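# Open the cabinet's bottom drawer with two robot arms

## Task

Open the bottom drawer of the cabinet to at least 90% of its full travel so that it is at rest, then release it and move the grippers away. The drawer must stay open on its own; it does not count if only the robot is holding it there.

## Robot and tools

ROBOT. There are two xArm6 arms, left_arm and right_arm, each with a parallel gripper. All poses share one scene frame. Its origin is on the table top midway between the arms, +z points up, +x points out over the table, and left_arm sits on the +y side. The arm names do not tell you which side of an image they appear on. Base roots: left_arm at (+0.002, +0.433, 0) m with quat_wxyz (+0.996, 0, 0, -0.086); right_arm at (+0.037, -0.414, 0) m with quat_wxyz (+0.999, 0, 0, +0.049).

GRIPPER GEOMETRY. The fingers point along the gripper's +z axis and close along its y axis. The reported end effector point (link pinch) lies between the pads about 2 cm short of the fingertips. Closing pushes the tips roughly 10 mm further along +z.

execute_actions. The argument actions is a list holding zero or one item. An empty list commands nothing and returns the state plus camera pictures. An action is {"rows": [...], "steps": n}: 1 to 15 rows, n from 11 to 15 (15 if omitted), each step lasting 1/30 s. Row k is applied on step k, and the last row repeats for any remaining steps. A wait is {"steps": n} with no rows, n up to 300. It returns once n steps have passed since the previous result, and your reply time counts toward them. The optional pictures boolean adds images to a non-empty call. A refused call moves nothing.

ROW LAYOUT. Each row is one flat list of 14 numbers covering both arms, even when only one moves. Numbers 1-6 are left_arm joint targets, number 7 is its opening, numbers 8-13 are right_arm joint targets, and number 14 is its opening. Joint values are absolute target angles in radians, in the same form Joint positions prints, not offsets. Column order and stated ranges: waist -6.283..6.283, shoulder -2.059..2.094, elbow -3.927..0.192, forearm roll -6.283..6.283, wrist pitch -1.693..3.142, wrist roll -6.283..6.283. Opening is an absolute value in [-1, 1], where +1 is fully open and -1 is closed.

LIMITS ON A CALL. A call is refused if a target exceeds a range end by more than 0.010 rad and also lies beyond the joint's last reported angle. True ends may differ by up to 0.010 rad. A target beyond the real end is clipped to it, and the note "joint sent to its limit" may appear, possibly referring to an earlier action. If that note is missing, it does not prove the joint has more room.

MOTION. Joint targets change at most 3.14 rad/s, take 0.16 s to reach that speed, and are synchronized per arm. Each step's target stays within 0.623 rad of the measured angle. If the targets would carry the gripper more than 70 mm from where it now is, they are scaled back. After a result, the arms keep heading for the last row you sent. They stop once everything is nearly still (a blocked move counts) or once any step is HELD. The simulation runs while you think and write. Each result is captured 11 steps before its action finishes; those steps then play out before your next action begins.

RESULT LINES. The state line has one part per arm (left_arm: … | right_arm: …). Each part gives end_effector_position in m, end_effector_quat_wxyz, and linear and angular velocities (m/s, rad/s), all in the scene frame. Positions get less reliable at long reach. Joint positions and Joint velocities list each arm's six joints (rad, rad/s) and then the pad gap in m (0.084 when fully open). grip_measured is the measured opening on the command scale. "joint command not followed" means a clearance check altered or blocked some joint targets; the rest of the row still ran. HELD marks steps where your row, or part of it, was not sent. MOTOR HOT appears at 65 °C. At 80 °C an OVER-TEMPERATURE FAULT brakes that arm until it cools. Holding loads and thinking time both heat motors.

GRASPING. To hold something, keep commanding an opening clearly below grip_measured; a larger gap means more squeeze. The limit is about 24 N per pad on objects up to about 6 cm wide. Fast closing can press harder and may spring the fingers open. Re-sending grip_measured still squeezes lightly, but wide parts may slip. A held part such as a handle may occasionally get tugged.

TORQUE FAULT. Load limits are waist 45, shoulder 45, elbow 27, forearm roll 27, wrist pitch 18, wrist roll 18 N m, and held weight counts toward them. If one is reached, the arm halts, backs that joint off slightly, stays put for 10 s and drops the rest of the call.

AVOID. Do not let the arms hit or squeeze each other. Do not knock or push anything off the table. Avoid drops, slips, slams and very forceful pushes. Smooth, economical motion is preferred, and speed matters.

CAMERAS. cam_high is fixed at about (-0.39, 0.00, 1.04) looking down over the table. cam_left_wrist and cam_right_wrist ride on the hands; their optical frame has +z forward, +x image-right and +y image-down. All images are 504x504. Calibration (K, distortion, T_world_to_cam) is supplied but may be slightly off, and results list any camera whose numbers changed.

zoom_image: camera (cam_high, cam_left_wrist or cam_right_wrist) and region [x0, y0, x1, y1] in pixels of that camera's latest image, origin at the top-left, at most 504x504. It returns an enlarged view.

read_manual: optional section, only "licences"; it returns URDF licence text and moves nothing.

finished_scene: scene (integer, the current scene's number) ends the scene irreversibly and reports whether the goal was met. Call it only after the drawer is open, still and released. Replying without any tool call ends everything.

Each tool is called after ">>>" as name([rows], argument=value, ...), one row to a line, values as JSON.

## Session

>>> execute_actions(actions=[])

Scene clock: 0.00 s of 3900.00 s.
left_arm: end_effector_position=(+0.4913, +0.0967, +0.2534) grip_measured=+1.00 end_effector_quat_wxyz=(+0.102, +0.721, -0.660, +0.187) end_effector_velocity=(+0.000, -0.000, +0.001) end_effector_angular_velocity=(-0.001, -0.002, -0.000) | right_arm: end_effector_position=(+0.6305, -0.4138, +0.3139) grip_measured=+1.00 end_effector_quat_wxyz=(+0.242, +0.968, +0.042, -0.052) end_effector_velocity=(-0.000, +0.001, +0.000) end_effector_angular_velocity=(-0.000, +0.000, +0.003)
Joint positions: left_arm=[-0.345  0.162 -1.293 -0.379  0.836  1.18   0.084] | right_arm=[ 0.104  0.613 -2.183 -0.471  1.745  0.073  0.084]
Joint velocities: left_arm=[-0.    -0.001 -0.001  0.    -0.001  0.    -0.   ] | right_arm=[ 0.002 -0.001 -0.    -0.     0.    -0.001 -0.   ]

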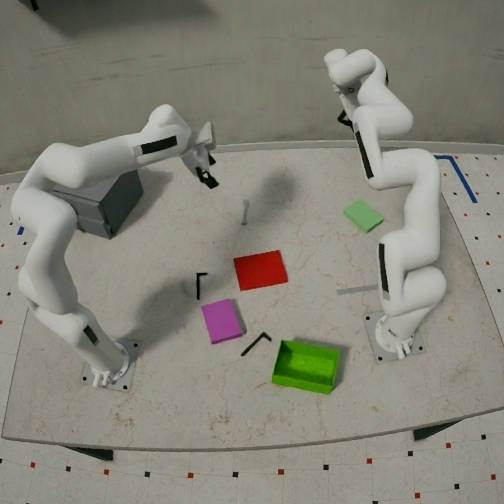

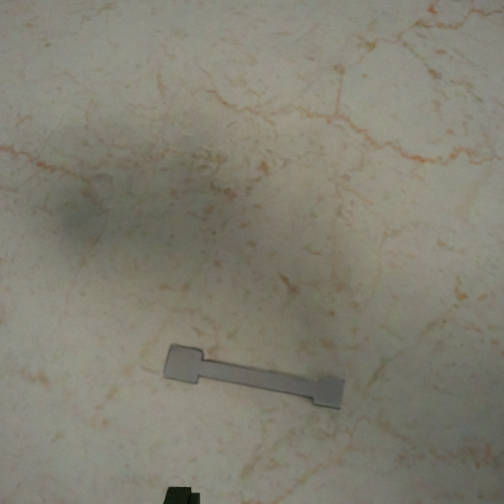

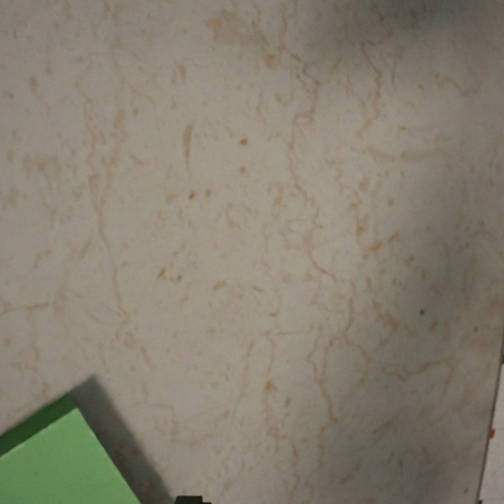

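>>> execute_actions([
  {"rows":[[-1.0,-0.2,-1.0,-0.379,0.836,1.18,1,0.104,0.613,-2.183,-0.471,1.745,0.073,1]],"steps":15},
])

>>> execute_actions([
  {"steps":30},
], pictures=true)

>>> zoom_image(camera="cam_high", region=[20,140,180,270])

Scene clock: 0.83 s of 3900.00 s.
left_arm: end_effector_position=(+0.4730, +0.0809, +0.2564) grip_measured=+1.00 end_effector_quat_wxyz=(+0.105, +0.707, -0.674, +0.186) end_effector_velocity=(-0.330, -0.294, +0.074) end_effector_angular_velocity=(-0.037, -0.057, -0.728) | right_arm: end_effector_position=(+0.6305, -0.4138, +0.3138) grip_measured=+1.00 end_effector_quat_wxyz=(+0.242, +0.968, +0.042, -0.052) end_effector_velocity=(-0.000, +0.001, -0.002) end_effector_angular_velocity=(-0.001, +0.002, -0.000)
Joint positions: left_arm=[-0.384  0.139 -1.271 -0.379  0.836  1.18   0.084] | right_arm=[ 0.104  0.613 -2.183 -0.471  1.745  0.073  0.084]
Joint velocities: left_arm=[-0.722 -0.398  0.32  -0.001  0.012  0.003 -0.   ] | right_arm=[ 0.002  0.002  0.001  0.    -0.     0.003 -0.   ]
Steps of this call (steps 1 to 21: nothing new was sent; steps 22 to 25: the first 4 steps of this action). Readings (joint positions):
22: left_arm=[-0.345 0.162 -1.292 -0.379 0.836 1.180] | right_arm=[0.104 0.613 -2.183 -0.471 1.745 0.073]
23: left_arm=[-0.349 0.159 -1.289 -0.379 0.836 1.180] | right_arm=[0.104 0.613 -2.183 -0.471 1.745 0.073]
25: the state above

Scene clock: 1.83 s of 3900.00 s.
left_arm: end_effector_position=(+0.1577, -0.0540, +0.3052) grip_measured=+1.00 end_effector_quat_wxyz=(-0.159, -0.467, +0.851, -0.179) end_effector_velocity=(-0.047, -0.001, -0.001) end_effector_angular_velocity=(+0.002, +0.002, -0.085) | right_arm: end_effector_position=(+0.6305, -0.4138, +0.3137) grip_measured=+1.00 end_effector_quat_wxyz=(+0.242, +0.968, +0.042, -0.052) end_effector_velocity=(-0.000, +0.001, +0.000) end_effector_angular_velocity=(-0.001, +0.000, +0.002)
Joint positions: left_arm=[-0.99  -0.195 -1.004 -0.379  0.836  1.18   0.084] | right_arm=[ 0.104  0.613 -2.183 -0.471  1.745  0.073  0.084]
Joint velocities: left_arm=[-0.086 -0.044  0.046  0.     0.    -0.002 -0.   ] | right_arm=[ 0.002 -0.     0.    -0.001  0.    -0.001 -0.   ]
Kept back: nothing.
Steps of this call (steps 1 to 11: the last 11 steps of your previous action; steps 12 to 30: the robot went on to your last target). Readings (joint positions):
1: left_arm=[-0.408 0.126 -1.261 -0.379 0.836 1.180] | right_arm=[0.104 0.613 -2.183 -0.471 1.745 0.073]
2: left_arm=[-0.432 0.112 -1.252 -0.379 0.836 1.180] | right_arm=[0.104 0.613 -2.183 -0.471 1.745 0.073]
4: left_arm=[-0.476 0.088 -1.233 -0.379 0.836 1.180] | right_arm=[0.104 0.613 -2.183 -0.471 1.745 0.073]
8: left_arm=[-0.563 0.040 -1.194 -0.379 0.836 1.180] | right_arm=[0.104 0.613 -2.183 -0.471 1.745 0.073]
30: the state above
camera_calibration (this result's frames):
cam_left_wrist: T_world_to_cam=[[-0.846961, 0.508771, -0.154305, 0.241446], [0.519209, 0.729096, -0.445915, 0.162627], [-0.114365, -0.457789, -0.881674, 0.387759], [0, 0, 0, 1]] pos_world=[0.164404, -0.0639, 0.451652]
cam_right_wrist: T_world_to_cam=[[0.0884521, -0.884878, 0.457349, -0.527524], [-0.991792, -0.0356806, 0.12278, 0.636812], [-0.0923265, -0.464455, -0.880771, 0.272623], [0, 0, 0, 1]] pos_world=[0.703416, -0.317451, 0.403193]

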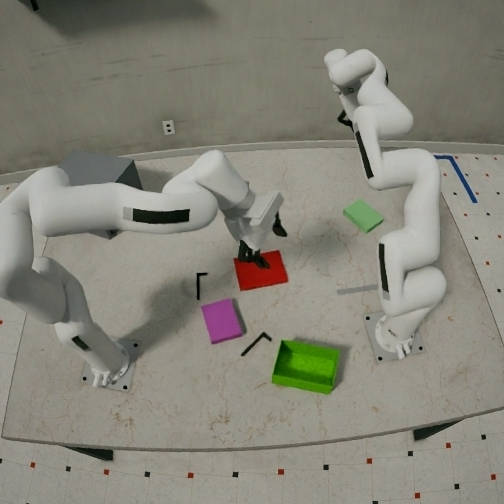

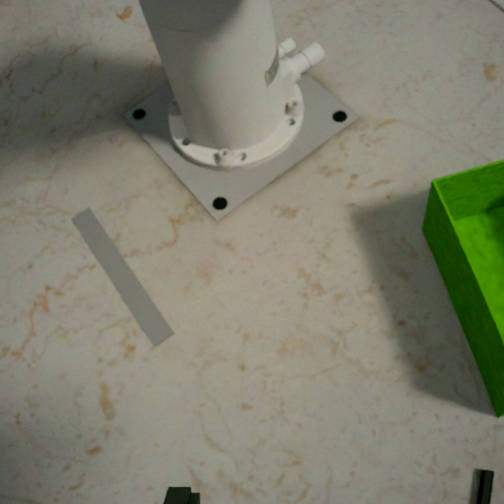

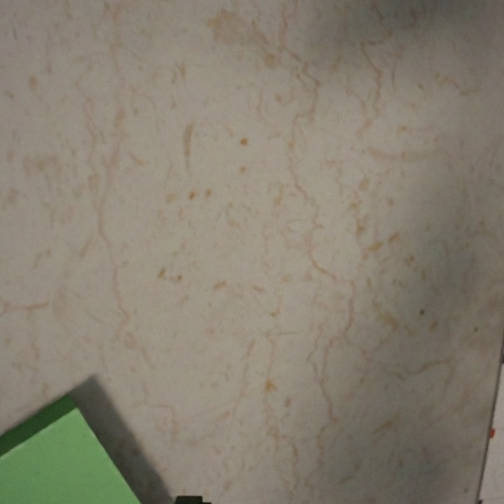

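Region (20, 140, 180, 270) of cam_high's 504x504 image, scaled by 3.150, with more detail than that image has; it fills the top 410 rows of this view, and the rest is white.

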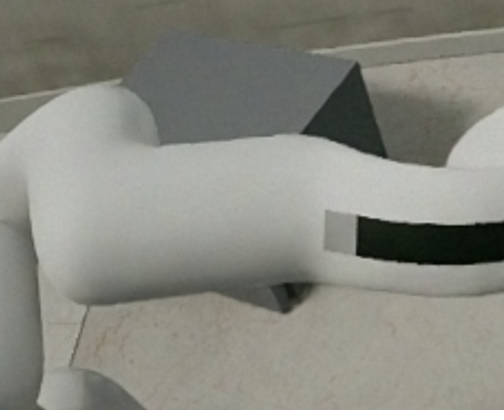

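>>> execute_actions([
  {"rows":[[-2.3,-0.2,-0.6,0,0.836,1.18,1,0.104,0.613,-2.183,-0.471,1.745,0.073,1]],"steps":15},
])

>>> execute_actions([
  {"steps":45},
], pictures=true)

>>> zoom_image(camera="cam_high", region=[20,140,180,270])

Scene clock: 2.40 s of 3900.00 s.
left_arm: end_effector_position=(+0.1332, -0.0526, +0.2927) grip_measured=+1.00 end_effector_quat_wxyz=(-0.151, -0.442, +0.869, -0.165) end_effector_velocity=(-0.357, +0.047, -0.258) end_effector_angular_velocity=(+0.591, -0.202, -0.912) | right_arm: end_effector_position=(+0.6305, -0.4138, +0.3137) grip_measured=+1.00 end_effector_quat_wxyz=(+0.242, +0.968, +0.042, -0.052) end_effector_velocity=(-0.000, -0.000, -0.000) end_effector_angular_velocity=(-0.001, +0.001, -0.000)
Joint positions: left_arm=[-1.041 -0.202 -0.975 -0.352  0.835  1.18   0.084] | right_arm=[ 0.104  0.613 -2.183 -0.471  1.745  0.073  0.084]
Joint velocities: left_arm=[-0.744  0.001  0.47   0.43   0.013 -0.001 -0.   ] | right_arm=[-0.     0.001  0.    -0.001  0.    -0.    -0.   ]
Steps of this call (steps 1 to 13: the robot went on to your last target; steps 14 to 17: the first 4 steps of this action). Readings (joint positions):
14: left_arm=[-1.000 -0.200 -1.000 -0.379 0.836 1.180] | right_arm=[0.104 0.613 -2.183 -0.471 1.745 0.073]
15: left_arm=[-1.005 -0.200 -0.997 -0.375 0.835 1.180] | right_arm=[0.104 0.613 -2.183 -0.471 1.745 0.073]
17: the state above

Scene clock: 3.90 s of 3900.00 s.
left_arm: end_effector_position=(-0.2792, +0.2019, +0.1206) grip_measured=+1.00 end_effector_quat_wxyz=(+0.009, +0.242, +0.970, +0.014) end_effector_velocity=(-0.032, +0.058, -0.010) end_effector_angular_velocity=(-0.004, -0.038, -0.219) | right_arm: end_effector_position=(+0.6305, -0.4138, +0.3137) grip_measured=+1.00 end_effector_quat_wxyz=(+0.242, +0.968, +0.042, -0.052) end_effector_velocity=(+0.000, -0.001, +0.000) end_effector_angular_velocity=(-0.002, -0.002, -0.003)
Joint positions: left_arm=[-2.28  -0.2   -0.603 -0.004  0.836  1.18   0.084] | right_arm=[ 0.104  0.613 -2.183 -0.471  1.745  0.073  0.084]
Joint velocities: left_arm=[-0.193 -0.003  0.031  0.038 -0.002 -0.     0.   ] | right_arm=[-0.001 -0.    -0.    -0.002 -0.     0.003 -0.   ]
Kept back: nothing.
Steps of this call (steps 1 to 11: the last 11 steps of your previous action; steps 12 to 45: the robot went on to your last target). Readings (joint positions):
1: left_arm=[-1.067 -0.201 -0.959 -0.338 0.835 1.180] | right_arm=[0.104 0.613 -2.183 -0.471 1.745 0.073]
2: left_arm=[-1.091 -0.200 -0.942 -0.324 0.836 1.180] | right_arm=[0.104 0.613 -2.183 -0.471 1.745 0.073]
4: left_arm=[-1.139 -0.199 -0.914 -0.299 0.836 1.180] | right_arm=[0.104 0.613 -2.183 -0.471 1.745 0.073]
8: left_arm=[-1.238 -0.200 -0.865 -0.251 0.836 1.180] | right_arm=[0.104 0.613 -2.183 -0.471 1.745 0.073]
45: the state above
camera_calibration (this result's frames):
cam_left_wrist: T_world_to_cam=[[0.475794, 0.878765, 0.0373091, -0.0157563], [0.879404, -0.476073, -0.00155738, 0.410938], [0.0163933, 0.0335508, -0.999303, 0.243665], [0, 0, 0, 1]] pos_world=[-0.357878, 0.201308, 0.244723]
cam_right_wrist: T_world_to_cam=[[0.088452, -0.884878, 0.457349, -0.527524], [-0.991792, -0.0356804, 0.12278, 0.636812], [-0.0923268, -0.464455, -0.880771, 0.272623], [0, 0, 0, 1]] pos_world=[0.703416, -0.317451, 0.403193]

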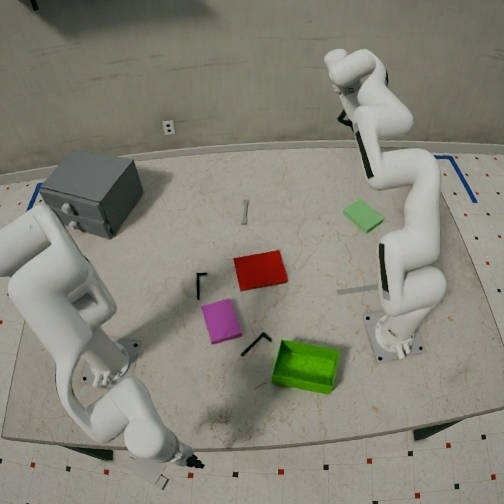

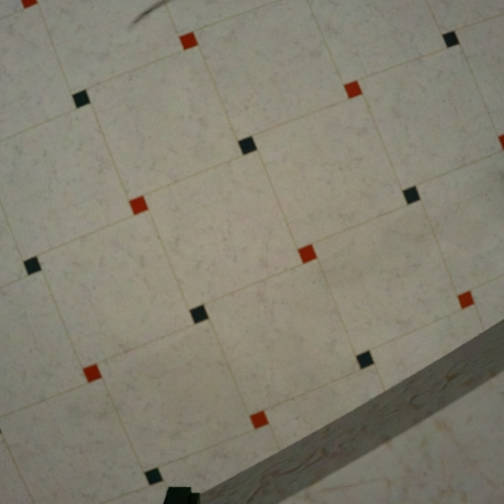

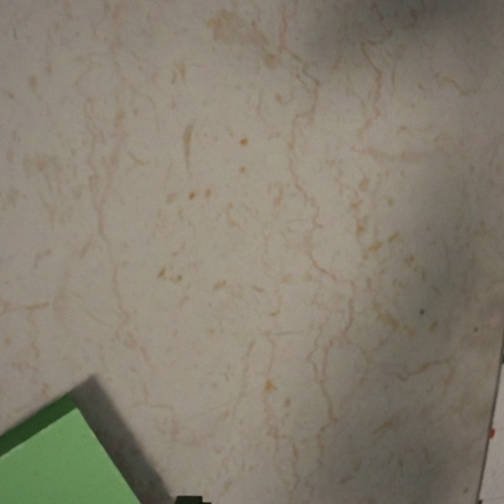

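Region (20, 140, 180, 270) of cam_high's 504x504 image, scaled by 3.150, with more detail than that image has; it fills the top 410 rows of this view, and the rest is white.

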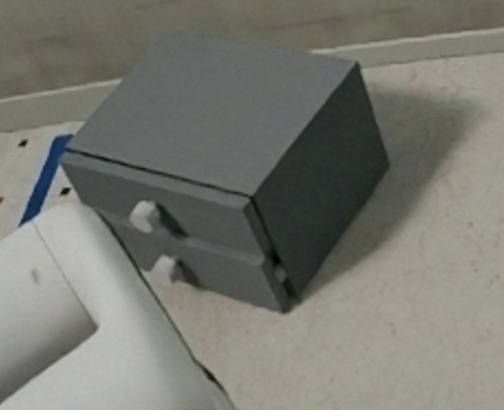

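>>> execute_actions([
  {"rows":[[1.515,0.0,-0.75,1.803,-1.079,-0.195,1,0.104,0.613,-2.183,-0.471,1.745,0.073,1]],"steps":15},
])

>>> execute_actions([
  {"steps":120},
])

Scene clock: 9.47 s of 3900.00 s.
left_arm: end_effector_position=(-0.2791, +0.1824, +0.1212) grip_measured=+1.00 end_effector_quat_wxyz=(+0.011, +0.225, +0.974, -0.012) end_effector_velocity=(+0.070, -0.442, +0.042) end_effector_angular_velocity=(-0.864, +0.209, +0.966) | right_arm: end_effector_position=(+0.6305, -0.4138, +0.3137) grip_measured=+1.00 end_effector_quat_wxyz=(+0.242, +0.968, +0.042, -0.052) end_effector_velocity=(+0.000, -0.001, -0.000) end_effector_angular_velocity=(-0.002, +0.000, -0.001)
Joint positions: left_arm=[-2.257 -0.186 -0.61   0.045  0.79   1.134  0.084] | right_arm=[ 0.104  0.613 -2.183 -0.471  1.745  0.073  0.084]
Joint velocities: left_arm=[ 0.778  0.246 -0.195  0.763 -0.75  -0.746  0.   ] | right_arm=[-0.001  0.001 -0.    -0.002  0.    -0.001 -0.   ]
Steps of this call (steps 1 to 30: the robot went on to your last target; steps 31 to 100: nothing new was sent; then 2.10 s passed at rest; steps 101 to 104: the first 4 steps of this action). Readings (joint positions):
101: left_arm=[-2.300 -0.200 -0.600 0.001 0.835 1.179] | right_arm=[0.104 0.613 -2.183 -0.471 1.745 0.073]
102: left_arm=[-2.295 -0.198 -0.601 0.006 0.829 1.173] | right_arm=[0.104 0.613 -2.183 -0.471 1.745 0.073]
104: the state above

Scene clock: 13.47 s of 3900.00 s.
left_arm: end_effector_position=(+0.3249, +0.6998, +0.2754) grip_measured=+1.00 end_effector_quat_wxyz=(-0.157, +0.809, -0.297, +0.483) end_effector_velocity=(-0.023, +0.026, -0.000) end_effector_angular_velocity=(-0.006, -0.001, +0.081) | right_arm: end_effector_position=(+0.6305, -0.4138, +0.3137) grip_measured=+1.00 end_effector_quat_wxyz=(+0.242, +0.968, +0.042, -0.052) end_effector_velocity=(-0.000, +0.001, -0.000) end_effector_angular_velocity=(+0.001, +0.001, +0.002)
Joint positions: left_arm=[ 1.505 -0.    -0.75   1.803 -1.079 -0.195  0.084] | right_arm=[ 0.104  0.613 -2.183 -0.471  1.745  0.073  0.084]
Joint velocities: left_arm=[ 0.084  0.001  0.001  0.002 -0.004 -0.003 -0.   ] | right_arm=[ 0.001  0.001  0.     0.001  0.    -0.001  0.   ]
Kept back: nothing.
Steps of this call (steps 1 to 11: the last 11 steps of your previous action; steps 12 to 120: the robot went on to your last target). Readings (joint positions):
1: left_arm=[-2.230 -0.177 -0.617 0.071 0.764 1.108] | right_arm=[0.104 0.613 -2.183 -0.471 1.745 0.073]
2: left_arm=[-2.204 -0.170 -0.623 0.097 0.739 1.083] | right_arm=[0.104 0.613 -2.183 -0.471 1.745 0.073]
4: left_arm=[-2.154 -0.155 -0.634 0.147 0.689 1.033] | right_arm=[0.104 0.613 -2.183 -0.471 1.745 0.073]
8: left_arm=[-2.052 -0.130 -0.653 0.249 0.587 0.931] | right_arm=[0.104 0.613 -2.183 -0.471 1.745 0.073]
120: the state above

>>> execute_actions([
  {"rows":[[1.515,0.771,-0.948,1.803,-1.079,-0.195,1,0.104,0.613,-2.183,-0.471,1.745,0.073,1]],"steps":15},
])

>>> execute_actions([
  {"steps":40},
], pictures=true)

Scene clock: 13.83 s of 3900.00 s.
left_arm: end_effector_position=(+0.3237, +0.7076, +0.2646) grip_measured=+1.00 end_effector_quat_wxyz=(-0.146, +0.813, -0.287, +0.485) end_effector_velocity=(+0.023, +0.101, -0.261) end_effector_angular_velocity=(-0.679, +0.153, +0.002) | right_arm: end_effector_position=(+0.6305, -0.4138, +0.3137) grip_measured=+1.00 end_effector_quat_wxyz=(+0.242, +0.968, +0.042, -0.052) end_effector_velocity=(-0.000, +0.000, -0.000) end_effector_angular_velocity=(-0.000, +0.001, +0.000)
Joint positions: left_arm=[ 1.514  0.048 -0.769  1.803 -1.08  -0.195  0.084] | right_arm=[ 0.104  0.613 -2.183 -0.471  1.745  0.073  0.084]
Joint velocities: left_arm=[ 0.002  1.068 -0.371 -0.005 -0.004  0.001 -0.   ] | right_arm=[ 0.  0.  0. -0. -0. -0.  0.]
Steps of this call (steps 1 to 7: the robot went on to your last target; steps 8 to 11: the first 4 steps of this action). Readings (joint positions):
8: left_arm=[1.514 0.000 -0.750 1.803 -1.079 -0.195] | right_arm=[0.104 0.613 -2.183 -0.471 1.745 0.073]
9: left_arm=[1.514 0.005 -0.752 1.803 -1.079 -0.195] | right_arm=[0.104 0.613 -2.183 -0.471 1.745 0.073]
11: the state above

Scene clock: 15.17 s of 3900.00 s.
left_arm: end_effector_position=(+0.3197, +0.6916, +0.0489) grip_measured=+1.00 end_effector_quat_wxyz=(+0.089, +0.852, -0.158, +0.492) end_effector_velocity=(-0.000, -0.000, -0.001) end_effector_angular_velocity=(-0.003, +0.001, +0.001) | right_arm: end_effector_position=(+0.6305, -0.4138, +0.3137) grip_measured=+1.00 end_effector_quat_wxyz=(+0.242, +0.968, +0.042, -0.052) end_effector_velocity=(+0.000, +0.000, -0.000) end_effector_angular_velocity=(+0.001, -0.001, -0.001)
Joint positions: left_arm=[ 1.515  0.771 -0.948  1.803 -1.079 -0.195  0.084] | right_arm=[ 0.104  0.613 -2.183 -0.471  1.745  0.073  0.084]
Joint velocities: left_arm=[ 0.     0.002 -0.    -0.     0.    -0.002 -0.   ] | right_arm=[ 0.    -0.     0.     0.001 -0.     0.001 -0.   ]
Kept back: nothing.
Steps of this call (steps 1 to 11: the last 11 steps of your previous action; steps 12 to 40: the robot went on to your last target). Readings (joint positions):
1: left_arm=[1.514 0.089 -0.782 1.803 -1.080 -0.195] | right_arm=[0.104 0.613 -2.183 -0.471 1.745 0.073]
2: left_arm=[1.514 0.135 -0.794 1.803 -1.079 -0.195] | right_arm=[0.104 0.613 -2.183 -0.471 1.745 0.073]
4: left_arm=[1.514 0.223 -0.817 1.803 -1.079 -0.195] | right_arm=[0.104 0.613 -2.183 -0.471 1.745 0.073]
8: left_arm=[1.515 0.382 -0.855 1.803 -1.079 -0.195] | right_arm=[0.104 0.613 -2.183 -0.471 1.745 0.073]
40: the state above
camera_calibration (this result's frames):
cam_left_wrist: T_world_to_cam=[[-0.365817, -0.930655, -0.00768019, 0.794272], [-0.454348, 0.185782, -0.871237, 0.128497], [0.812248, -0.315224, -0.490803, 0.10776], [0, 0, 0, 1]] pos_world=[0.261412, 0.74929, 0.17094]
cam_right_wrist: T_world_to_cam=[[0.0884521, -0.884878, 0.457349, -0.527524], [-0.991792, -0.0356805, 0.12278, 0.636812], [-0.0923267, -0.464455, -0.880771, 0.272623], [0, 0, 0, 1]] pos_world=[0.703416, -0.317451, 0.403193]

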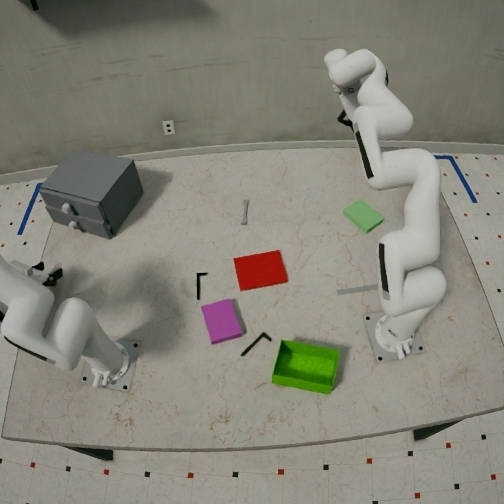

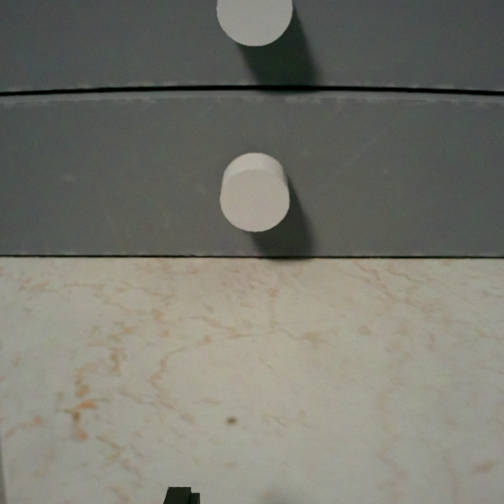

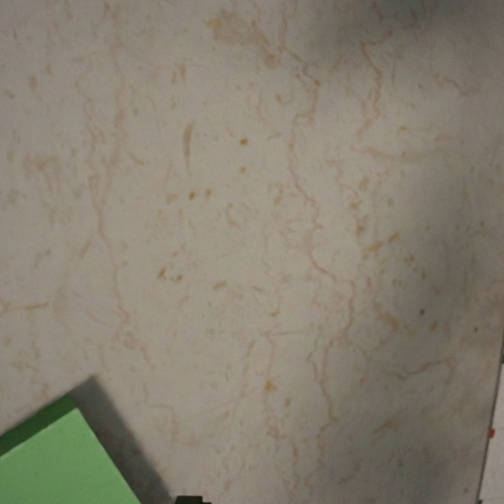

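>>> execute_actions([
  {"rows":[[1.189,0.836,-1.122,1.552,-1.018,-0.332,1,0.104,0.613,-2.183,-0.471,1.745,0.073,1]],"steps":15},
])

>>> execute_actions([
  {"steps":25},
], pictures=true)

Scene clock: 18.37 s of 3900.00 s.
left_arm: end_effector_position=(+0.3374, +0.6934, +0.0475) grip_measured=+1.00 end_effector_quat_wxyz=(+0.088, +0.853, -0.157, +0.490) end_effector_velocity=(+0.362, +0.009, -0.020) end_effector_angular_velocity=(+0.043, +0.049, -0.005) | right_arm: end_effector_position=(+0.6305, -0.4138, +0.3137) grip_measured=+1.00 end_effector_quat_wxyz=(+0.242, +0.968, +0.042, -0.052) end_effector_velocity=(-0.000, +0.000, -0.000) end_effector_angular_velocity=(+0.000, +0.000, -0.001)
Joint positions: left_arm=[ 1.469  0.781 -0.974  1.765 -1.07  -0.216  0.084] | right_arm=[ 0.104  0.613 -2.183 -0.471  1.745  0.073  0.084]
Joint velocities: left_arm=[-0.934  0.186 -0.508 -0.719  0.175 -0.379 -0.   ] | right_arm=[-0.     0.001 -0.     0.001  0.     0.001 -0.   ]
Steps of this call (steps 1 to 15: the robot went on to your last target; steps 16 to 90: nothing new was sent; then 0.07 s passed at rest; steps 91 to 94: the first 4 steps of this action). Readings (joint positions):
91: left_arm=[1.515 0.771 -0.948 1.803 -1.079 -0.195] | right_arm=[0.104 0.613 -2.183 -0.471 1.745 0.073]
92: left_arm=[1.510 0.772 -0.951 1.799 -1.078 -0.198] | right_arm=[0.104 0.613 -2.183 -0.471 1.745 0.073]
94: the state above

Scene clock: 19.20 s of 3900.00 s.
left_arm: end_effector_position=(+0.4502, +0.6746, +0.0480) grip_measured=+1.00 end_effector_quat_wxyz=(+0.091, +0.852, -0.157, +0.492) end_effector_velocity=(+0.001, -0.002, +0.000) end_effector_angular_velocity=(-0.003, +0.000, -0.001) | right_arm: end_effector_position=(+0.6305, -0.4138, +0.3137) grip_measured=+1.00 end_effector_quat_wxyz=(+0.242, +0.968, +0.042, -0.052) end_effector_velocity=(+0.000, -0.000, +0.000) end_effector_angular_velocity=(-0.002, -0.000, -0.001)
Joint positions: left_arm=[ 1.19   0.836 -1.122  1.552 -1.018 -0.332  0.084] | right_arm=[ 0.104  0.613 -2.183 -0.471  1.745  0.073  0.084]
Joint velocities: left_arm=[-0.004  0.     0.    -0.002 -0.001 -0.002  0.   ] | right_arm=[ 0.    -0.    -0.    -0.002  0.     0.    -0.   ]
Kept back: nothing.
Steps of this call (steps 1 to 11: the last 11 steps of your previous action; steps 12 to 25: the robot went on to your last target). Readings (joint positions):
1: left_arm=[1.436 0.787 -0.992 1.740 -1.064 -0.230] | right_arm=[0.104 0.613 -2.183 -0.471 1.745 0.073]
2: left_arm=[1.402 0.794 -1.010 1.715 -1.058 -0.243] | right_arm=[0.104 0.613 -2.183 -0.471 1.745 0.073]
4: left_arm=[1.338 0.806 -1.043 1.667 -1.046 -0.269] | right_arm=[0.104 0.613 -2.183 -0.471 1.745 0.073]
8: left_arm=[1.235 0.826 -1.097 1.589 -1.027 -0.311] | right_arm=[0.104 0.613 -2.183 -0.471 1.745 0.073]
25: the state above
camera_calibration (this result's frames):
cam_left_wrist: T_world_to_cam=[[-0.364448, -0.931218, -0.00337559, 0.825777], [-0.454734, 0.181129, -0.872015, 0.193528], [0.812647, -0.316269, -0.489468, -0.00364846], [0, 0, 0, 1]] pos_world=[0.391922, 0.732771, 0.169761]
cam_right_wrist: T_world_to_cam=[[0.0884524, -0.884878, 0.457349, -0.527524], [-0.991792, -0.0356807, 0.12278, 0.636812], [-0.0923269, -0.464455, -0.880771, 0.272623], [0, 0, 0, 1]] pos_world=[0.703416, -0.317451, 0.403193]

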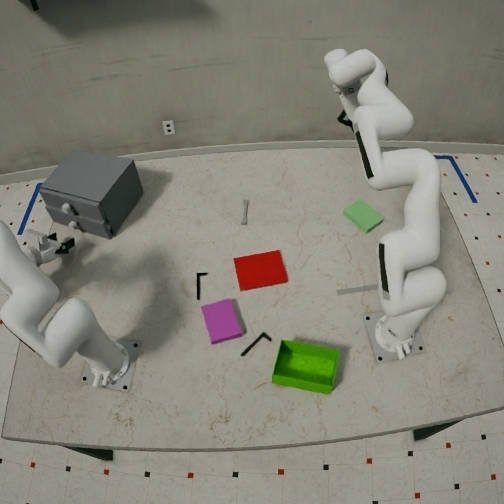

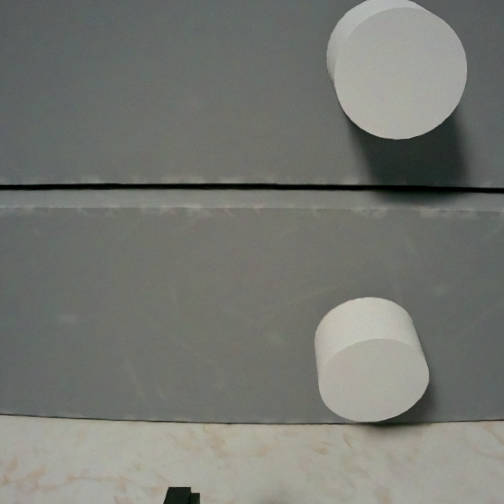

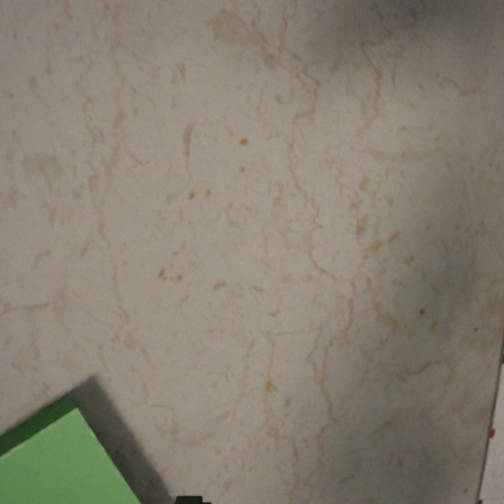

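>>> execute_actions([
  {"rows":[[1.15,0.845,-1.146,1.522,-1.004,-0.347,0.7,0.104,0.613,-2.183,-0.471,1.745,0.073,1],[1.15,0.845,-1.146,1.522,-1.004,-0.347,0.7,0.104,0.613,-2.183,-0.471,1.745,0.073,1],[1.15,0.845,-1.146,1.522,-1.004,-0.347,0.7,0.104,0.613,-2.183,-0.471,1.745,0.073,1],[1.105,0.855,-1.172,1.49,-0.99,-0.363,0.5,0.104,0.613,-2.183,-0.471,1.745,0.073,1],[1.105,0.855,-1.172,1.49,-0.99,-0.363,0.5,0.104,0.613,-2.183,-0.471,1.745,0.073,1],[1.105,0.855,-1.172,1.49,-0.99,-0.363,0.5,0.104,0.613,-2.183,-0.471,1.745,0.073,1],[1.06,0.865,-1.2,1.46,-0.975,-0.378,0.4,0.104,0.613,-2.183,-0.471,1.745,0.073,1],[1.06,0.865,-1.2,1.46,-0.975,-0.378,0.4,0.104,0.613,-2.183,-0.471,1.745,0.073,1],[1.06,0.865,-1.2,1.46,-0.975,-0.378,0.4,0.104,0.613,-2.183,-0.471,1.745,0.073,1],[1.019,0.874,-1.224,1.429,-0.961,-0.394,0.3,0.104,0.613,-2.183,-0.471,1.745,0.073,1]],"steps":15},
])

>>> execute_actions([
  {"rows":[[1.019,0.874,-1.224,1.429,-0.961,-0.394,0.3,0.104,0.613,-2.183,-0.471,1.745,0.073,1],[1.019,0.874,-1.224,1.429,-0.961,-0.394,0.1,0.104,0.613,-2.183,-0.471,1.745,0.073,1],[1.019,0.874,-1.224,1.429,-0.961,-0.394,0.0,0.104,0.613,-2.183,-0.471,1.745,0.073,1],[1.019,0.874,-1.224,1.429,-0.961,-0.394,-0.1,0.104,0.613,-2.183,-0.471,1.745,0.073,1],[1.019,0.874,-1.224,1.429,-0.961,-0.394,-0.2,0.104,0.613,-2.183,-0.471,1.745,0.073,1],[1.019,0.874,-1.224,1.429,-0.961,-0.394,-0.3,0.104,0.613,-2.183,-0.471,1.745,0.073,1],[1.019,0.874,-1.224,1.429,-0.961,-0.394,-0.4,0.104,0.613,-2.183,-0.471,1.745,0.073,1],[1.019,0.874,-1.224,1.429,-0.961,-0.394,-0.5,0.104,0.613,-2.183,-0.471,1.745,0.073,1],[1.019,0.874,-1.224,1.429,-0.961,-0.394,-0.7,0.104,0.613,-2.183,-0.471,1.745,0.073,1]],"steps":15},
])

>>> execute_actions([
  {"steps":20},
], pictures=true)

Scene clock: 20.83 s of 3900.00 s.
left_arm: end_effector_position=(+0.4587, +0.6726, +0.0478) grip_measured=+0.64 end_effector_quat_wxyz=(+0.090, +0.852, -0.157, +0.492) end_effector_velocity=(+0.111, -0.035, -0.001) end_effector_angular_velocity=(+0.018, +0.002, -0.008) | right_arm: end_effector_position=(+0.6305, -0.4138, +0.3137) grip_measured=+1.00 end_effector_quat_wxyz=(+0.242, +0.968, +0.042, -0.052) end_effector_velocity=(+0.000, -0.001, +0.000) end_effector_angular_velocity=(+0.001, +0.000, +0.000)
Joint positions: left_arm=[ 1.17   0.841 -1.134  1.537 -1.011 -0.34   0.071] | right_arm=[ 0.104  0.613 -2.183 -0.471  1.745  0.073  0.084]
Joint velocities: left_arm=[-0.267  0.054 -0.154 -0.193  0.089 -0.098 -0.142] | right_arm=[-0.001 -0.001  0.     0.    -0.    -0.002 -0.   ]
Steps of this call (steps 1 to 15: the robot went on to your last target; steps 16 to 45: nothing new was sent; steps 46 to 49: the first 4 steps of this action). Readings (joint positions):
46: left_arm=[1.189 0.836 -1.122 1.552 -1.018 -0.332] | right_arm=[0.104 0.613 -2.183 -0.471 1.745 0.073]
47: left_arm=[1.185 0.837 -1.125 1.548 -1.016 -0.334] | right_arm=[0.104 0.613 -2.183 -0.471 1.745 0.073]
49: the state above

Scene clock: 21.33 s of 3900.00 s.
left_arm: end_effector_position=(+0.5172, +0.6471, +0.0474) grip_measured=+0.02 end_effector_quat_wxyz=(+0.090, +0.851, -0.160, +0.492) end_effector_velocity=(-0.009, -0.004, -0.021) end_effector_angular_velocity=(-0.040, +0.044, +0.023) | right_arm: end_effector_position=(+0.6305, -0.4138, +0.3137) grip_measured=+1.00 end_effector_quat_wxyz=(+0.242, +0.968, +0.042, -0.052) end_effector_velocity=(+0.000, +0.001, -0.000) end_effector_angular_velocity=(+0.001, -0.000, +0.001)
Joint positions: left_arm=[ 1.027  0.873 -1.217  1.436 -0.963 -0.392  0.045] | right_arm=[ 0.104  0.613 -2.183 -0.471  1.745  0.073  0.084]
Joint velocities: left_arm=[ 0.006  0.027  0.017 -0.005  0.014 -0.016 -0.131] | right_arm=[ 0.001 -0.     0.     0.001 -0.001  0.    -0.   ]
Steps of this call (steps 1 to 11: the last 11 steps of your previous action; steps 12 to 15: the first 4 steps of this action). Readings (joint positions):
12: left_arm=[1.030 0.871 -1.217 1.438 -0.965 -0.389] | right_arm=[0.104 0.613 -2.183 -0.471 1.745 0.073]
13: left_arm=[1.028 0.872 -1.218 1.436 -0.964 -0.391] | right_arm=[0.104 0.613 -2.183 -0.471 1.745 0.073]
15: the state above

Scene clock: 22.00 s of 3900.00 s.
left_arm: end_effector_position=(+0.5164, +0.6442, +0.0467) grip_measured=-0.27 end_effector_quat_wxyz=(+0.093, +0.851, -0.164, +0.490) end_effector_velocity=(+0.000, +0.000, +0.001) end_effector_angular_velocity=(-0.000, -0.002, -0.000) | right_arm: end_effector_position=(+0.6305, -0.4138, +0.3137) grip_measured=+1.00 end_effector_quat_wxyz=(+0.242, +0.968, +0.042, -0.052) end_effector_velocity=(-0.000, +0.001, +0.000) end_effector_angular_velocity=(+0.001, -0.000, -0.000)
Joint positions: left_arm=[ 1.025  0.874 -1.218  1.445 -0.964 -0.394  0.032] | right_arm=[ 0.104  0.613 -2.183 -0.471  1.745  0.073  0.084]
Joint velocities: left_arm=[ 0.    -0.001 -0.001  0.    -0.002 -0.001  0.   ] | right_arm=[ 0.    -0.    -0.     0.001  0.     0.001 -0.   ]
Kept back: nothing.
Steps of this call (steps 1 to 11: the last 11 steps of your previous action; steps 12 to 15: the robot went on to your last target; steps 16 to 20: nothing new was sent). Readings (joint positions):
1: left_arm=[1.027 0.874 -1.217 1.435 -0.963 -0.392] | right_arm=[0.104 0.613 -2.183 -0.471 1.745 0.073]
2: left_arm=[1.026 0.875 -1.216 1.436 -0.964 -0.392] | right_arm=[0.104 0.613 -2.183 -0.471 1.745 0.073]
4: left_arm=[1.026 0.874 -1.214 1.438 -0.967 -0.393] | right_arm=[0.104 0.613 -2.183 -0.471 1.745 0.073]
8: left_arm=[1.025 0.874 -1.216 1.443 -0.966 -0.394] | right_arm=[0.104 0.613 -2.183 -0.471 1.745 0.073]
20: the state above
All arms were judged still, so your last target was given up. Only a new action makes them travel on or press farther. Fingers that are still opening or closing keep moving.
camera_calibration (this result's frames):
cam_left_wrist: T_world_to_cam=[[-0.378577, -0.925547, -0.00654546, 0.825354], [-0.453407, 0.191613, -0.870463, 0.220446], [0.806909, -0.32657, -0.49219, -0.0579527], [0, 0, 0, 1]] pos_world=[0.459174, 0.702737, 0.168768]
cam_right_wrist: T_world_to_cam=[[0.088452, -0.884878, 0.457349, -0.527524], [-0.991792, -0.0356804, 0.12278, 0.636812], [-0.0923268, -0.464455, -0.880771, 0.272623], [0, 0, 0, 1]] pos_world=[0.703416, -0.317451, 0.403193]

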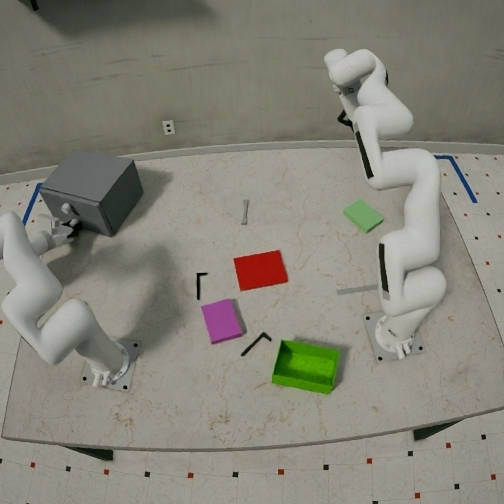

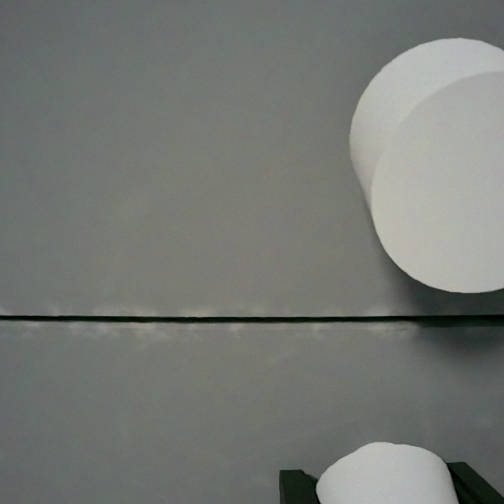

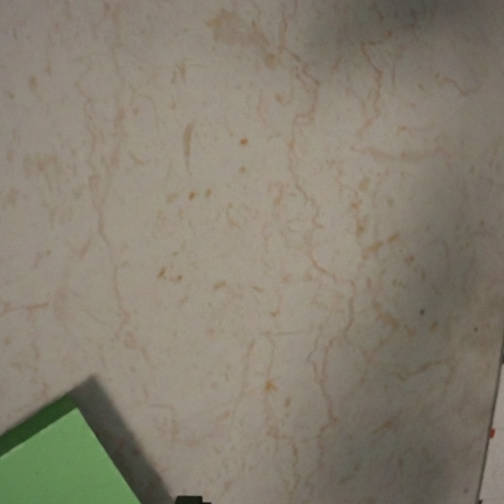

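>>> execute_actions([
  {"rows":[[1.036,0.871,-1.212,1.452,-0.967,-0.39,-0.8,0.104,0.613,-2.183,-0.471,1.745,0.073,1],[1.047,0.869,-1.205,1.46,-0.971,-0.386,-0.8,0.104,0.613,-2.183,-0.471,1.745,0.073,1],[1.058,0.866,-1.199,1.468,-0.975,-0.382,-0.8,0.104,0.613,-2.183,-0.471,1.745,0.073,1],[1.069,0.863,-1.192,1.475,-0.978,-0.377,-0.8,0.104,0.613,-2.183,-0.471,1.745,0.073,1],[1.08,0.86,-1.186,1.483,-0.982,-0.373,-0.8,0.104,0.613,-2.183,-0.471,1.745,0.073,1],[1.091,0.857,-1.179,1.491,-0.986,-0.369,-0.8,0.104,0.613,-2.183,-0.471,1.745,0.073,1],[1.102,0.855,-1.172,1.499,-0.989,-0.365,-0.8,0.104,0.613,-2.183,-0.471,1.745,0.073,1],[1.113,0.852,-1.166,1.507,-0.993,-0.361,-0.8,0.104,0.613,-2.183,-0.471,1.745,0.073,1],[1.124,0.85,-1.159,1.515,-0.996,-0.357,-0.8,0.104,0.613,-2.183,-0.471,1.745,0.073,1],[1.135,0.847,-1.153,1.523,-1.0,-0.353,-0.8,0.104,0.613,-2.183,-0.471,1.745,0.073,1],[1.146,0.845,-1.146,1.531,-1.004,-0.349,-0.8,0.104,0.613,-2.183,-0.471,1.745,0.073,1],[1.157,0.843,-1.14,1.539,-1.007,-0.344,-0.8,0.104,0.613,-2.183,-0.471,1.745,0.073,1],[1.168,0.84,-1.134,1.546,-1.011,-0.34,-0.8,0.104,0.613,-2.183,-0.471,1.745,0.073,1],[1.178,0.838,-1.128,1.554,-1.014,-0.336,-0.8,0.104,0.613,-2.183,-0.471,1.745,0.073,1],[1.189,0.836,-1.122,1.562,-1.018,-0.332,-0.8,0.104,0.613,-2.183,-0.471,1.745,0.073,1]],"steps":15},
])

>>> execute_actions([
  {"rows":[[1.2,0.835,-1.119,1.572,-1.021,-0.33,-0.8,0.104,0.613,-2.183,-0.471,1.745,0.073,1],[1.212,0.833,-1.115,1.581,-1.024,-0.328,-0.8,0.104,0.613,-2.183,-0.471,1.745,0.073,1],[1.223,0.832,-1.112,1.591,-1.027,-0.326,-0.8,0.104,0.613,-2.183,-0.471,1.745,0.073,1],[1.234,0.831,-1.109,1.601,-1.03,-0.324,-0.8,0.104,0.613,-2.183,-0.471,1.745,0.073,1],[1.245,0.83,-1.106,1.61,-1.032,-0.322,-0.8,0.104,0.613,-2.183,-0.471,1.745,0.073,1],[1.257,0.829,-1.103,1.62,-1.035,-0.32,-0.8,0.104,0.613,-2.183,-0.471,1.745,0.073,1],[1.268,0.828,-1.101,1.63,-1.038,-0.318,-0.8,0.104,0.613,-2.183,-0.471,1.745,0.073,1],[1.279,0.827,-1.098,1.64,-1.041,-0.316,-0.8,0.104,0.613,-2.183,-0.471,1.745,0.073,1],[1.29,0.826,-1.096,1.65,-1.044,-0.314,-0.8,0.104,0.613,-2.183,-0.471,1.745,0.073,1],[1.302,0.825,-1.094,1.66,-1.047,-0.312,-0.8,0.104,0.613,-2.183,-0.471,1.745,0.073,1],[1.313,0.824,-1.092,1.67,-1.05,-0.31,-0.8,0.104,0.613,-2.183,-0.471,1.745,0.073,1],[1.324,0.824,-1.09,1.68,-1.052,-0.308,-0.8,0.104,0.613,-2.183,-0.471,1.745,0.073,1],[1.335,0.823,-1.089,1.69,-1.055,-0.307,-0.8,0.104,0.613,-2.183,-0.471,1.745,0.073,1],[1.347,0.822,-1.087,1.7,-1.058,-0.305,-0.8,0.104,0.613,-2.183,-0.471,1.745,0.073,1],[1.358,0.822,-1.086,1.71,-1.061,-0.304,-0.8,0.104,0.613,-2.183,-0.471,1.745,0.073,1]],"steps":15},
])

>>> execute_actions([
  {"steps":20},
], pictures=true)

>>> zoom_image(camera="cam_high", region=[0,140,160,270])

Scene clock: 24.33 s of 3900.00 s.
left_arm: end_effector_position=(+0.5142, +0.6445, +0.0466) grip_measured=-0.29 end_effector_quat_wxyz=(+0.092, +0.851, -0.168, +0.490) end_effector_velocity=(-0.026, +0.009, +0.001) end_effector_angular_velocity=(+0.073, -0.003, -0.062) | right_arm: end_effector_position=(+0.6305, -0.4138, +0.3137) grip_measured=+1.00 end_effector_quat_wxyz=(+0.242, +0.968, +0.042, -0.052) end_effector_velocity=(+0.000, +0.000, +0.000) end_effector_angular_velocity=(-0.001, +0.000, +0.001)
Joint positions: left_arm=[ 1.029  0.872 -1.216  1.454 -0.965 -0.39   0.032] | right_arm=[ 0.104  0.613 -2.183 -0.471  1.745  0.073  0.084]
Joint velocities: left_arm=[ 0.058 -0.029  0.029  0.089 -0.005  0.069 -0.004] | right_arm=[ 0.     0.    -0.    -0.001  0.    -0.001 -0.   ]
Steps of this call (steps 1 to 66: nothing new was sent; steps 67 to 70: the first 4 steps of this action). Readings (joint positions):
67: left_arm=[1.025 0.874 -1.218 1.446 -0.965 -0.394] | right_arm=[0.104 0.613 -2.183 -0.471 1.745 0.073]
68: left_arm=[1.026 0.874 -1.217 1.448 -0.965 -0.393] | right_arm=[0.104 0.613 -2.183 -0.471 1.745 0.073]
70: the state above

Scene clock: 24.83 s of 3900.00 s.
left_arm: end_effector_position=(+0.4502, +0.6720, +0.0463) grip_measured=-0.29 end_effector_quat_wxyz=(+0.093, +0.852, -0.162, +0.489) end_effector_velocity=(-0.133, +0.057, +0.001) end_effector_angular_velocity=(-0.005, +0.005, +0.017) | right_arm: end_effector_position=(+0.6305, -0.4138, +0.3137) grip_measured=+1.00 end_effector_quat_wxyz=(+0.242, +0.968, +0.042, -0.052) end_effector_velocity=(+0.000, -0.000, +0.000) end_effector_angular_velocity=(-0.002, -0.000, -0.000)
Joint positions: left_arm=[ 1.186  0.838 -1.126  1.564 -1.015 -0.335  0.032] | right_arm=[ 0.104  0.613 -2.183 -0.471  1.745  0.073  0.084]
Joint velocities: left_arm=[ 0.341 -0.053  0.134  0.265 -0.091  0.087  0.   ] | right_arm=[ 0.     0.     0.    -0.002 -0.     0.001  0.   ]
Steps of this call (steps 1 to 11: the last 11 steps of your previous action; steps 12 to 15: the first 4 steps of this action). Readings (joint positions):
12: left_arm=[1.152 0.844 -1.142 1.539 -1.005 -0.345] | right_arm=[0.104 0.613 -2.183 -0.471 1.745 0.073]
13: left_arm=[1.163 0.842 -1.136 1.547 -1.009 -0.341] | right_arm=[0.104 0.613 -2.183 -0.471 1.745 0.073]
15: the state above

Scene clock: 25.50 s of 3900.00 s.
left_arm: end_effector_position=(+0.3850, +0.6987, +0.0467) grip_measured=-0.29 end_effector_quat_wxyz=(+0.091, +0.852, -0.160, +0.489) end_effector_velocity=(-0.008, +0.002, +0.001) end_effector_angular_velocity=(-0.002, -0.002, -0.001) | right_arm: end_effector_position=(+0.6305, -0.4138, +0.3137) grip_measured=+1.00 end_effector_quat_wxyz=(+0.242, +0.968, +0.042, -0.052) end_effector_velocity=(+0.000, -0.001, +0.000) end_effector_angular_velocity=(-0.002, +0.000, -0.001)
Joint positions: left_arm=[ 1.356  0.823 -1.088  1.707 -1.058 -0.304  0.032] | right_arm=[ 0.104  0.613 -2.183 -0.471  1.745  0.073  0.084]
Joint velocities: left_arm=[ 0.021 -0.001  0.002  0.02  -0.008  0.002 -0.   ] | right_arm=[-0.001  0.    -0.    -0.002  0.     0.    -0.   ]
Kept back: nothing.
Steps of this call (steps 1 to 11: the last 11 steps of your previous action; steps 12 to 20: the robot went on to your last target). Readings (joint positions):
1: left_arm=[1.198 0.837 -1.122 1.573 -1.018 -0.332] | right_arm=[0.104 0.613 -2.183 -0.471 1.745 0.073]
2: left_arm=[1.209 0.835 -1.118 1.582 -1.021 -0.330] | right_arm=[0.104 0.613 -2.183 -0.471 1.745 0.073]
4: left_arm=[1.231 0.832 -1.111 1.601 -1.027 -0.325] | right_arm=[0.104 0.613 -2.183 -0.471 1.745 0.073]
8: left_arm=[1.277 0.828 -1.100 1.639 -1.038 -0.317] | right_arm=[0.104 0.613 -2.183 -0.471 1.745 0.073]
20: the state above
camera_calibration (this result's frames):
cam_left_wrist: T_world_to_cam=[[-0.370733, -0.928729, -0.00441585, 0.825128], [-0.458215, 0.187043, -0.868938, 0.155439], [0.807834, -0.320121, -0.4949, 0.06115], [0, 0, 0, 1]] pos_world=[0.327727, 0.756822, 0.168973]
cam_right_wrist: T_world_to_cam=[[0.088452, -0.884878, 0.457349, -0.527524], [-0.991792, -0.0356805, 0.12278, 0.636812], [-0.0923266, -0.464455, -0.880771, 0.272623], [0, 0, 0, 1]] pos_world=[0.703416, -0.317451, 0.403193]

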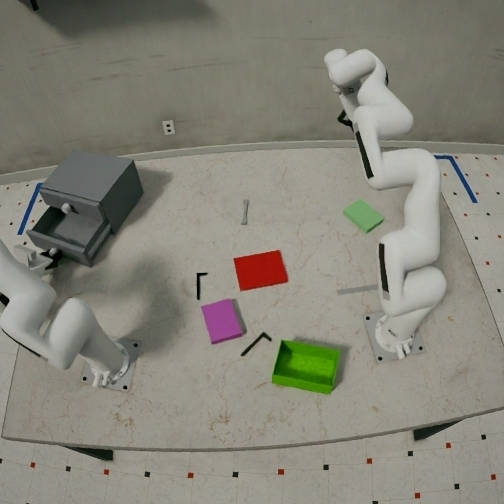

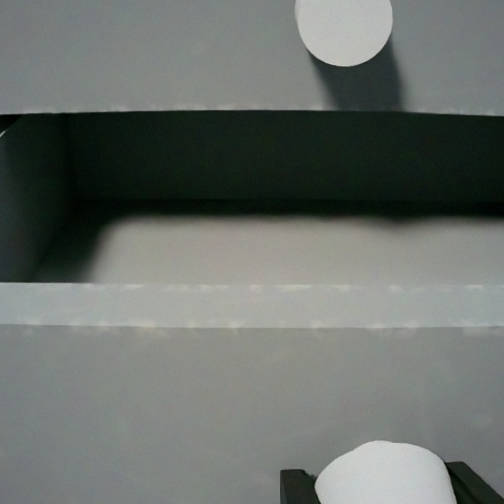

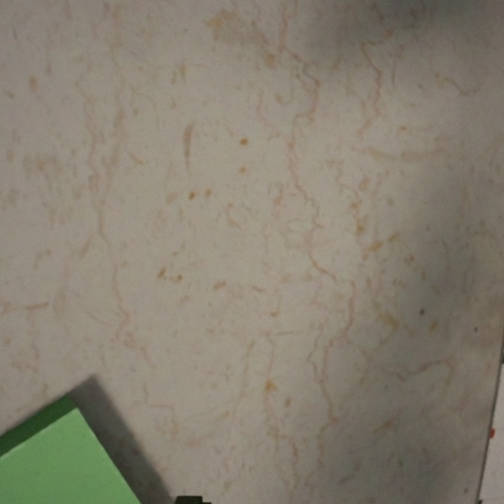

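Region (0, 140, 160, 270) of cam_high's 504x504 image, scaled by 3.150, with more detail than that image has; it fills the top 410 rows of this view, and the rest is white.

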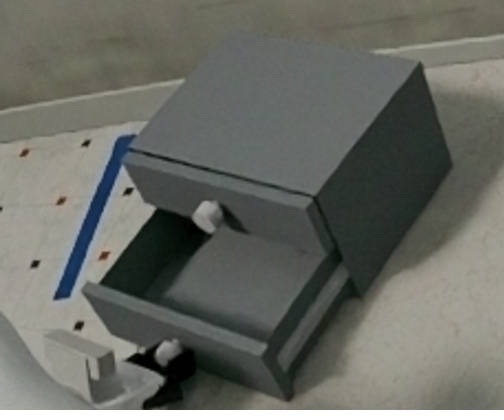

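Continue slowly by 3 cm.

>>> execute_actions([
  {"rows":[[1.363,0.822,-1.086,1.715,-1.062,-0.304,-0.8,0.104,0.613,-2.183,-0.471,1.745,0.073,1],[1.369,0.822,-1.086,1.72,-1.064,-0.304,-0.8,0.104,0.613,-2.183,-0.471,1.745,0.073,1],[1.375,0.822,-1.086,1.726,-1.066,-0.304,-0.8,0.104,0.613,-2.183,-0.471,1.745,0.073,1],[1.381,0.822,-1.086,1.732,-1.067,-0.304,-0.8,0.104,0.613,-2.183,-0.471,1.745,0.073,1],[1.387,0.822,-1.086,1.737,-1.069,-0.304,-0.8,0.104,0.613,-2.183,-0.471,1.745,0.073,1],[1.393,0.822,-1.087,1.743,-1.07,-0.303,-0.8,0.104,0.613,-2.183,-0.471,1.745,0.073,1],[1.399,0.822,-1.087,1.749,-1.072,-0.303,-0.8,0.104,0.613,-2.183,-0.471,1.745,0.073,1],[1.405,0.822,-1.087,1.754,-1.074,-0.303,-0.8,0.104,0.613,-2.183,-0.471,1.745,0.073,1],[1.411,0.823,-1.088,1.76,-1.075,-0.303,-0.8,0.104,0.613,-2.183,-0.471,1.745,0.073,1],[1.417,0.823,-1.088,1.766,-1.077,-0.303,-0.8,0.104,0.613,-2.183,-0.471,1.745,0.073,1],[1.423,0.823,-1.088,1.772,-1.078,-0.303,-0.8,0.104,0.613,-2.183,-0.471,1.745,0.073,1],[1.431,0.823,-1.089,1.779,-1.081,-0.303,-0.8,0.104,0.613,-2.183,-0.471,1.745,0.073,1]],"steps":15},
])

>>> execute_actions([
  {"steps":20},
])

Scene clock: 26.53 s of 3900.00 s.
left_arm: end_effector_position=(+0.3819, +0.6992, +0.0471) grip_measured=-0.29 end_effector_quat_wxyz=(+0.092, +0.852, -0.161, +0.489) end_effector_velocity=(-0.038, +0.017, +0.000) end_effector_angular_velocity=(-0.001, +0.003, +0.003) | right_arm: end_effector_position=(+0.6305, -0.4138, +0.3137) grip_measured=+1.00 end_effector_quat_wxyz=(+0.242, +0.968, +0.042, -0.052) end_effector_velocity=(-0.000, +0.000, +0.000) end_effector_angular_velocity=(-0.000, -0.000, +0.000)
Joint positions: left_arm=[ 1.364  0.822 -1.086  1.715 -1.061 -0.304  0.032] | right_arm=[ 0.104  0.613 -2.183 -0.471  1.745  0.073  0.084]
Joint velocities: left_arm=[ 0.101 -0.001 -0.002  0.096 -0.024 -0.001  0.   ] | right_arm=[ 0. -0.  0. -0.  0.  0.  0.]
Steps of this call (steps 1 to 27: the robot went on to your last target; steps 28 to 31: the first 4 steps of this action). Readings (joint positions):
28: left_arm=[1.358 0.822 -1.086 1.710 -1.060 -0.304] | right_arm=[0.104 0.613 -2.183 -0.471 1.745 0.073]
29: left_arm=[1.359 0.822 -1.086 1.711 -1.060 -0.304] | right_arm=[0.104 0.613 -2.183 -0.471 1.745 0.073]
31: the state above

Scene clock: 27.20 s of 3900.00 s.
left_arm: end_effector_position=(+0.3566, +0.7097, +0.0470) grip_measured=-0.29 end_effector_quat_wxyz=(+0.092, +0.853, -0.160, +0.489) end_effector_velocity=(-0.002, +0.000, -0.000) end_effector_angular_velocity=(-0.000, +0.000, -0.001) | right_arm: end_effector_position=(+0.6305, -0.4138, +0.3137) grip_measured=+1.00 end_effector_quat_wxyz=(+0.242, +0.968, +0.042, -0.052) end_effector_velocity=(-0.000, -0.001, -0.000) end_effector_angular_velocity=(+0.000, +0.000, -0.001)
Joint positions: left_arm=[ 1.43   0.823 -1.089  1.778 -1.077 -0.303  0.032] | right_arm=[ 0.104  0.613 -2.183 -0.471  1.745  0.073  0.084]
Joint velocities: left_arm=[ 0.005  0.     0.001  0.005 -0.001  0.001 -0.   ] | right_arm=[-0.001 -0.     0.     0.     0.     0.    -0.   ]
Kept back: nothing.
Steps of this call (steps 1 to 11: the last 11 steps of your previous action; steps 12 to 20: the robot went on to your last target). Readings (joint positions):
1: left_arm=[1.367 0.822 -1.087 1.719 -1.062 -0.304] | right_arm=[0.104 0.613 -2.183 -0.471 1.745 0.073]
2: left_arm=[1.372 0.822 -1.087 1.723 -1.063 -0.304] | right_arm=[0.104 0.613 -2.183 -0.471 1.745 0.073]
4: left_arm=[1.382 0.822 -1.087 1.733 -1.065 -0.304] | right_arm=[0.104 0.613 -2.183 -0.471 1.745 0.073]
8: left_arm=[1.405 0.822 -1.088 1.754 -1.071 -0.303] | right_arm=[0.104 0.613 -2.183 -0.471 1.745 0.073]
20: the state above


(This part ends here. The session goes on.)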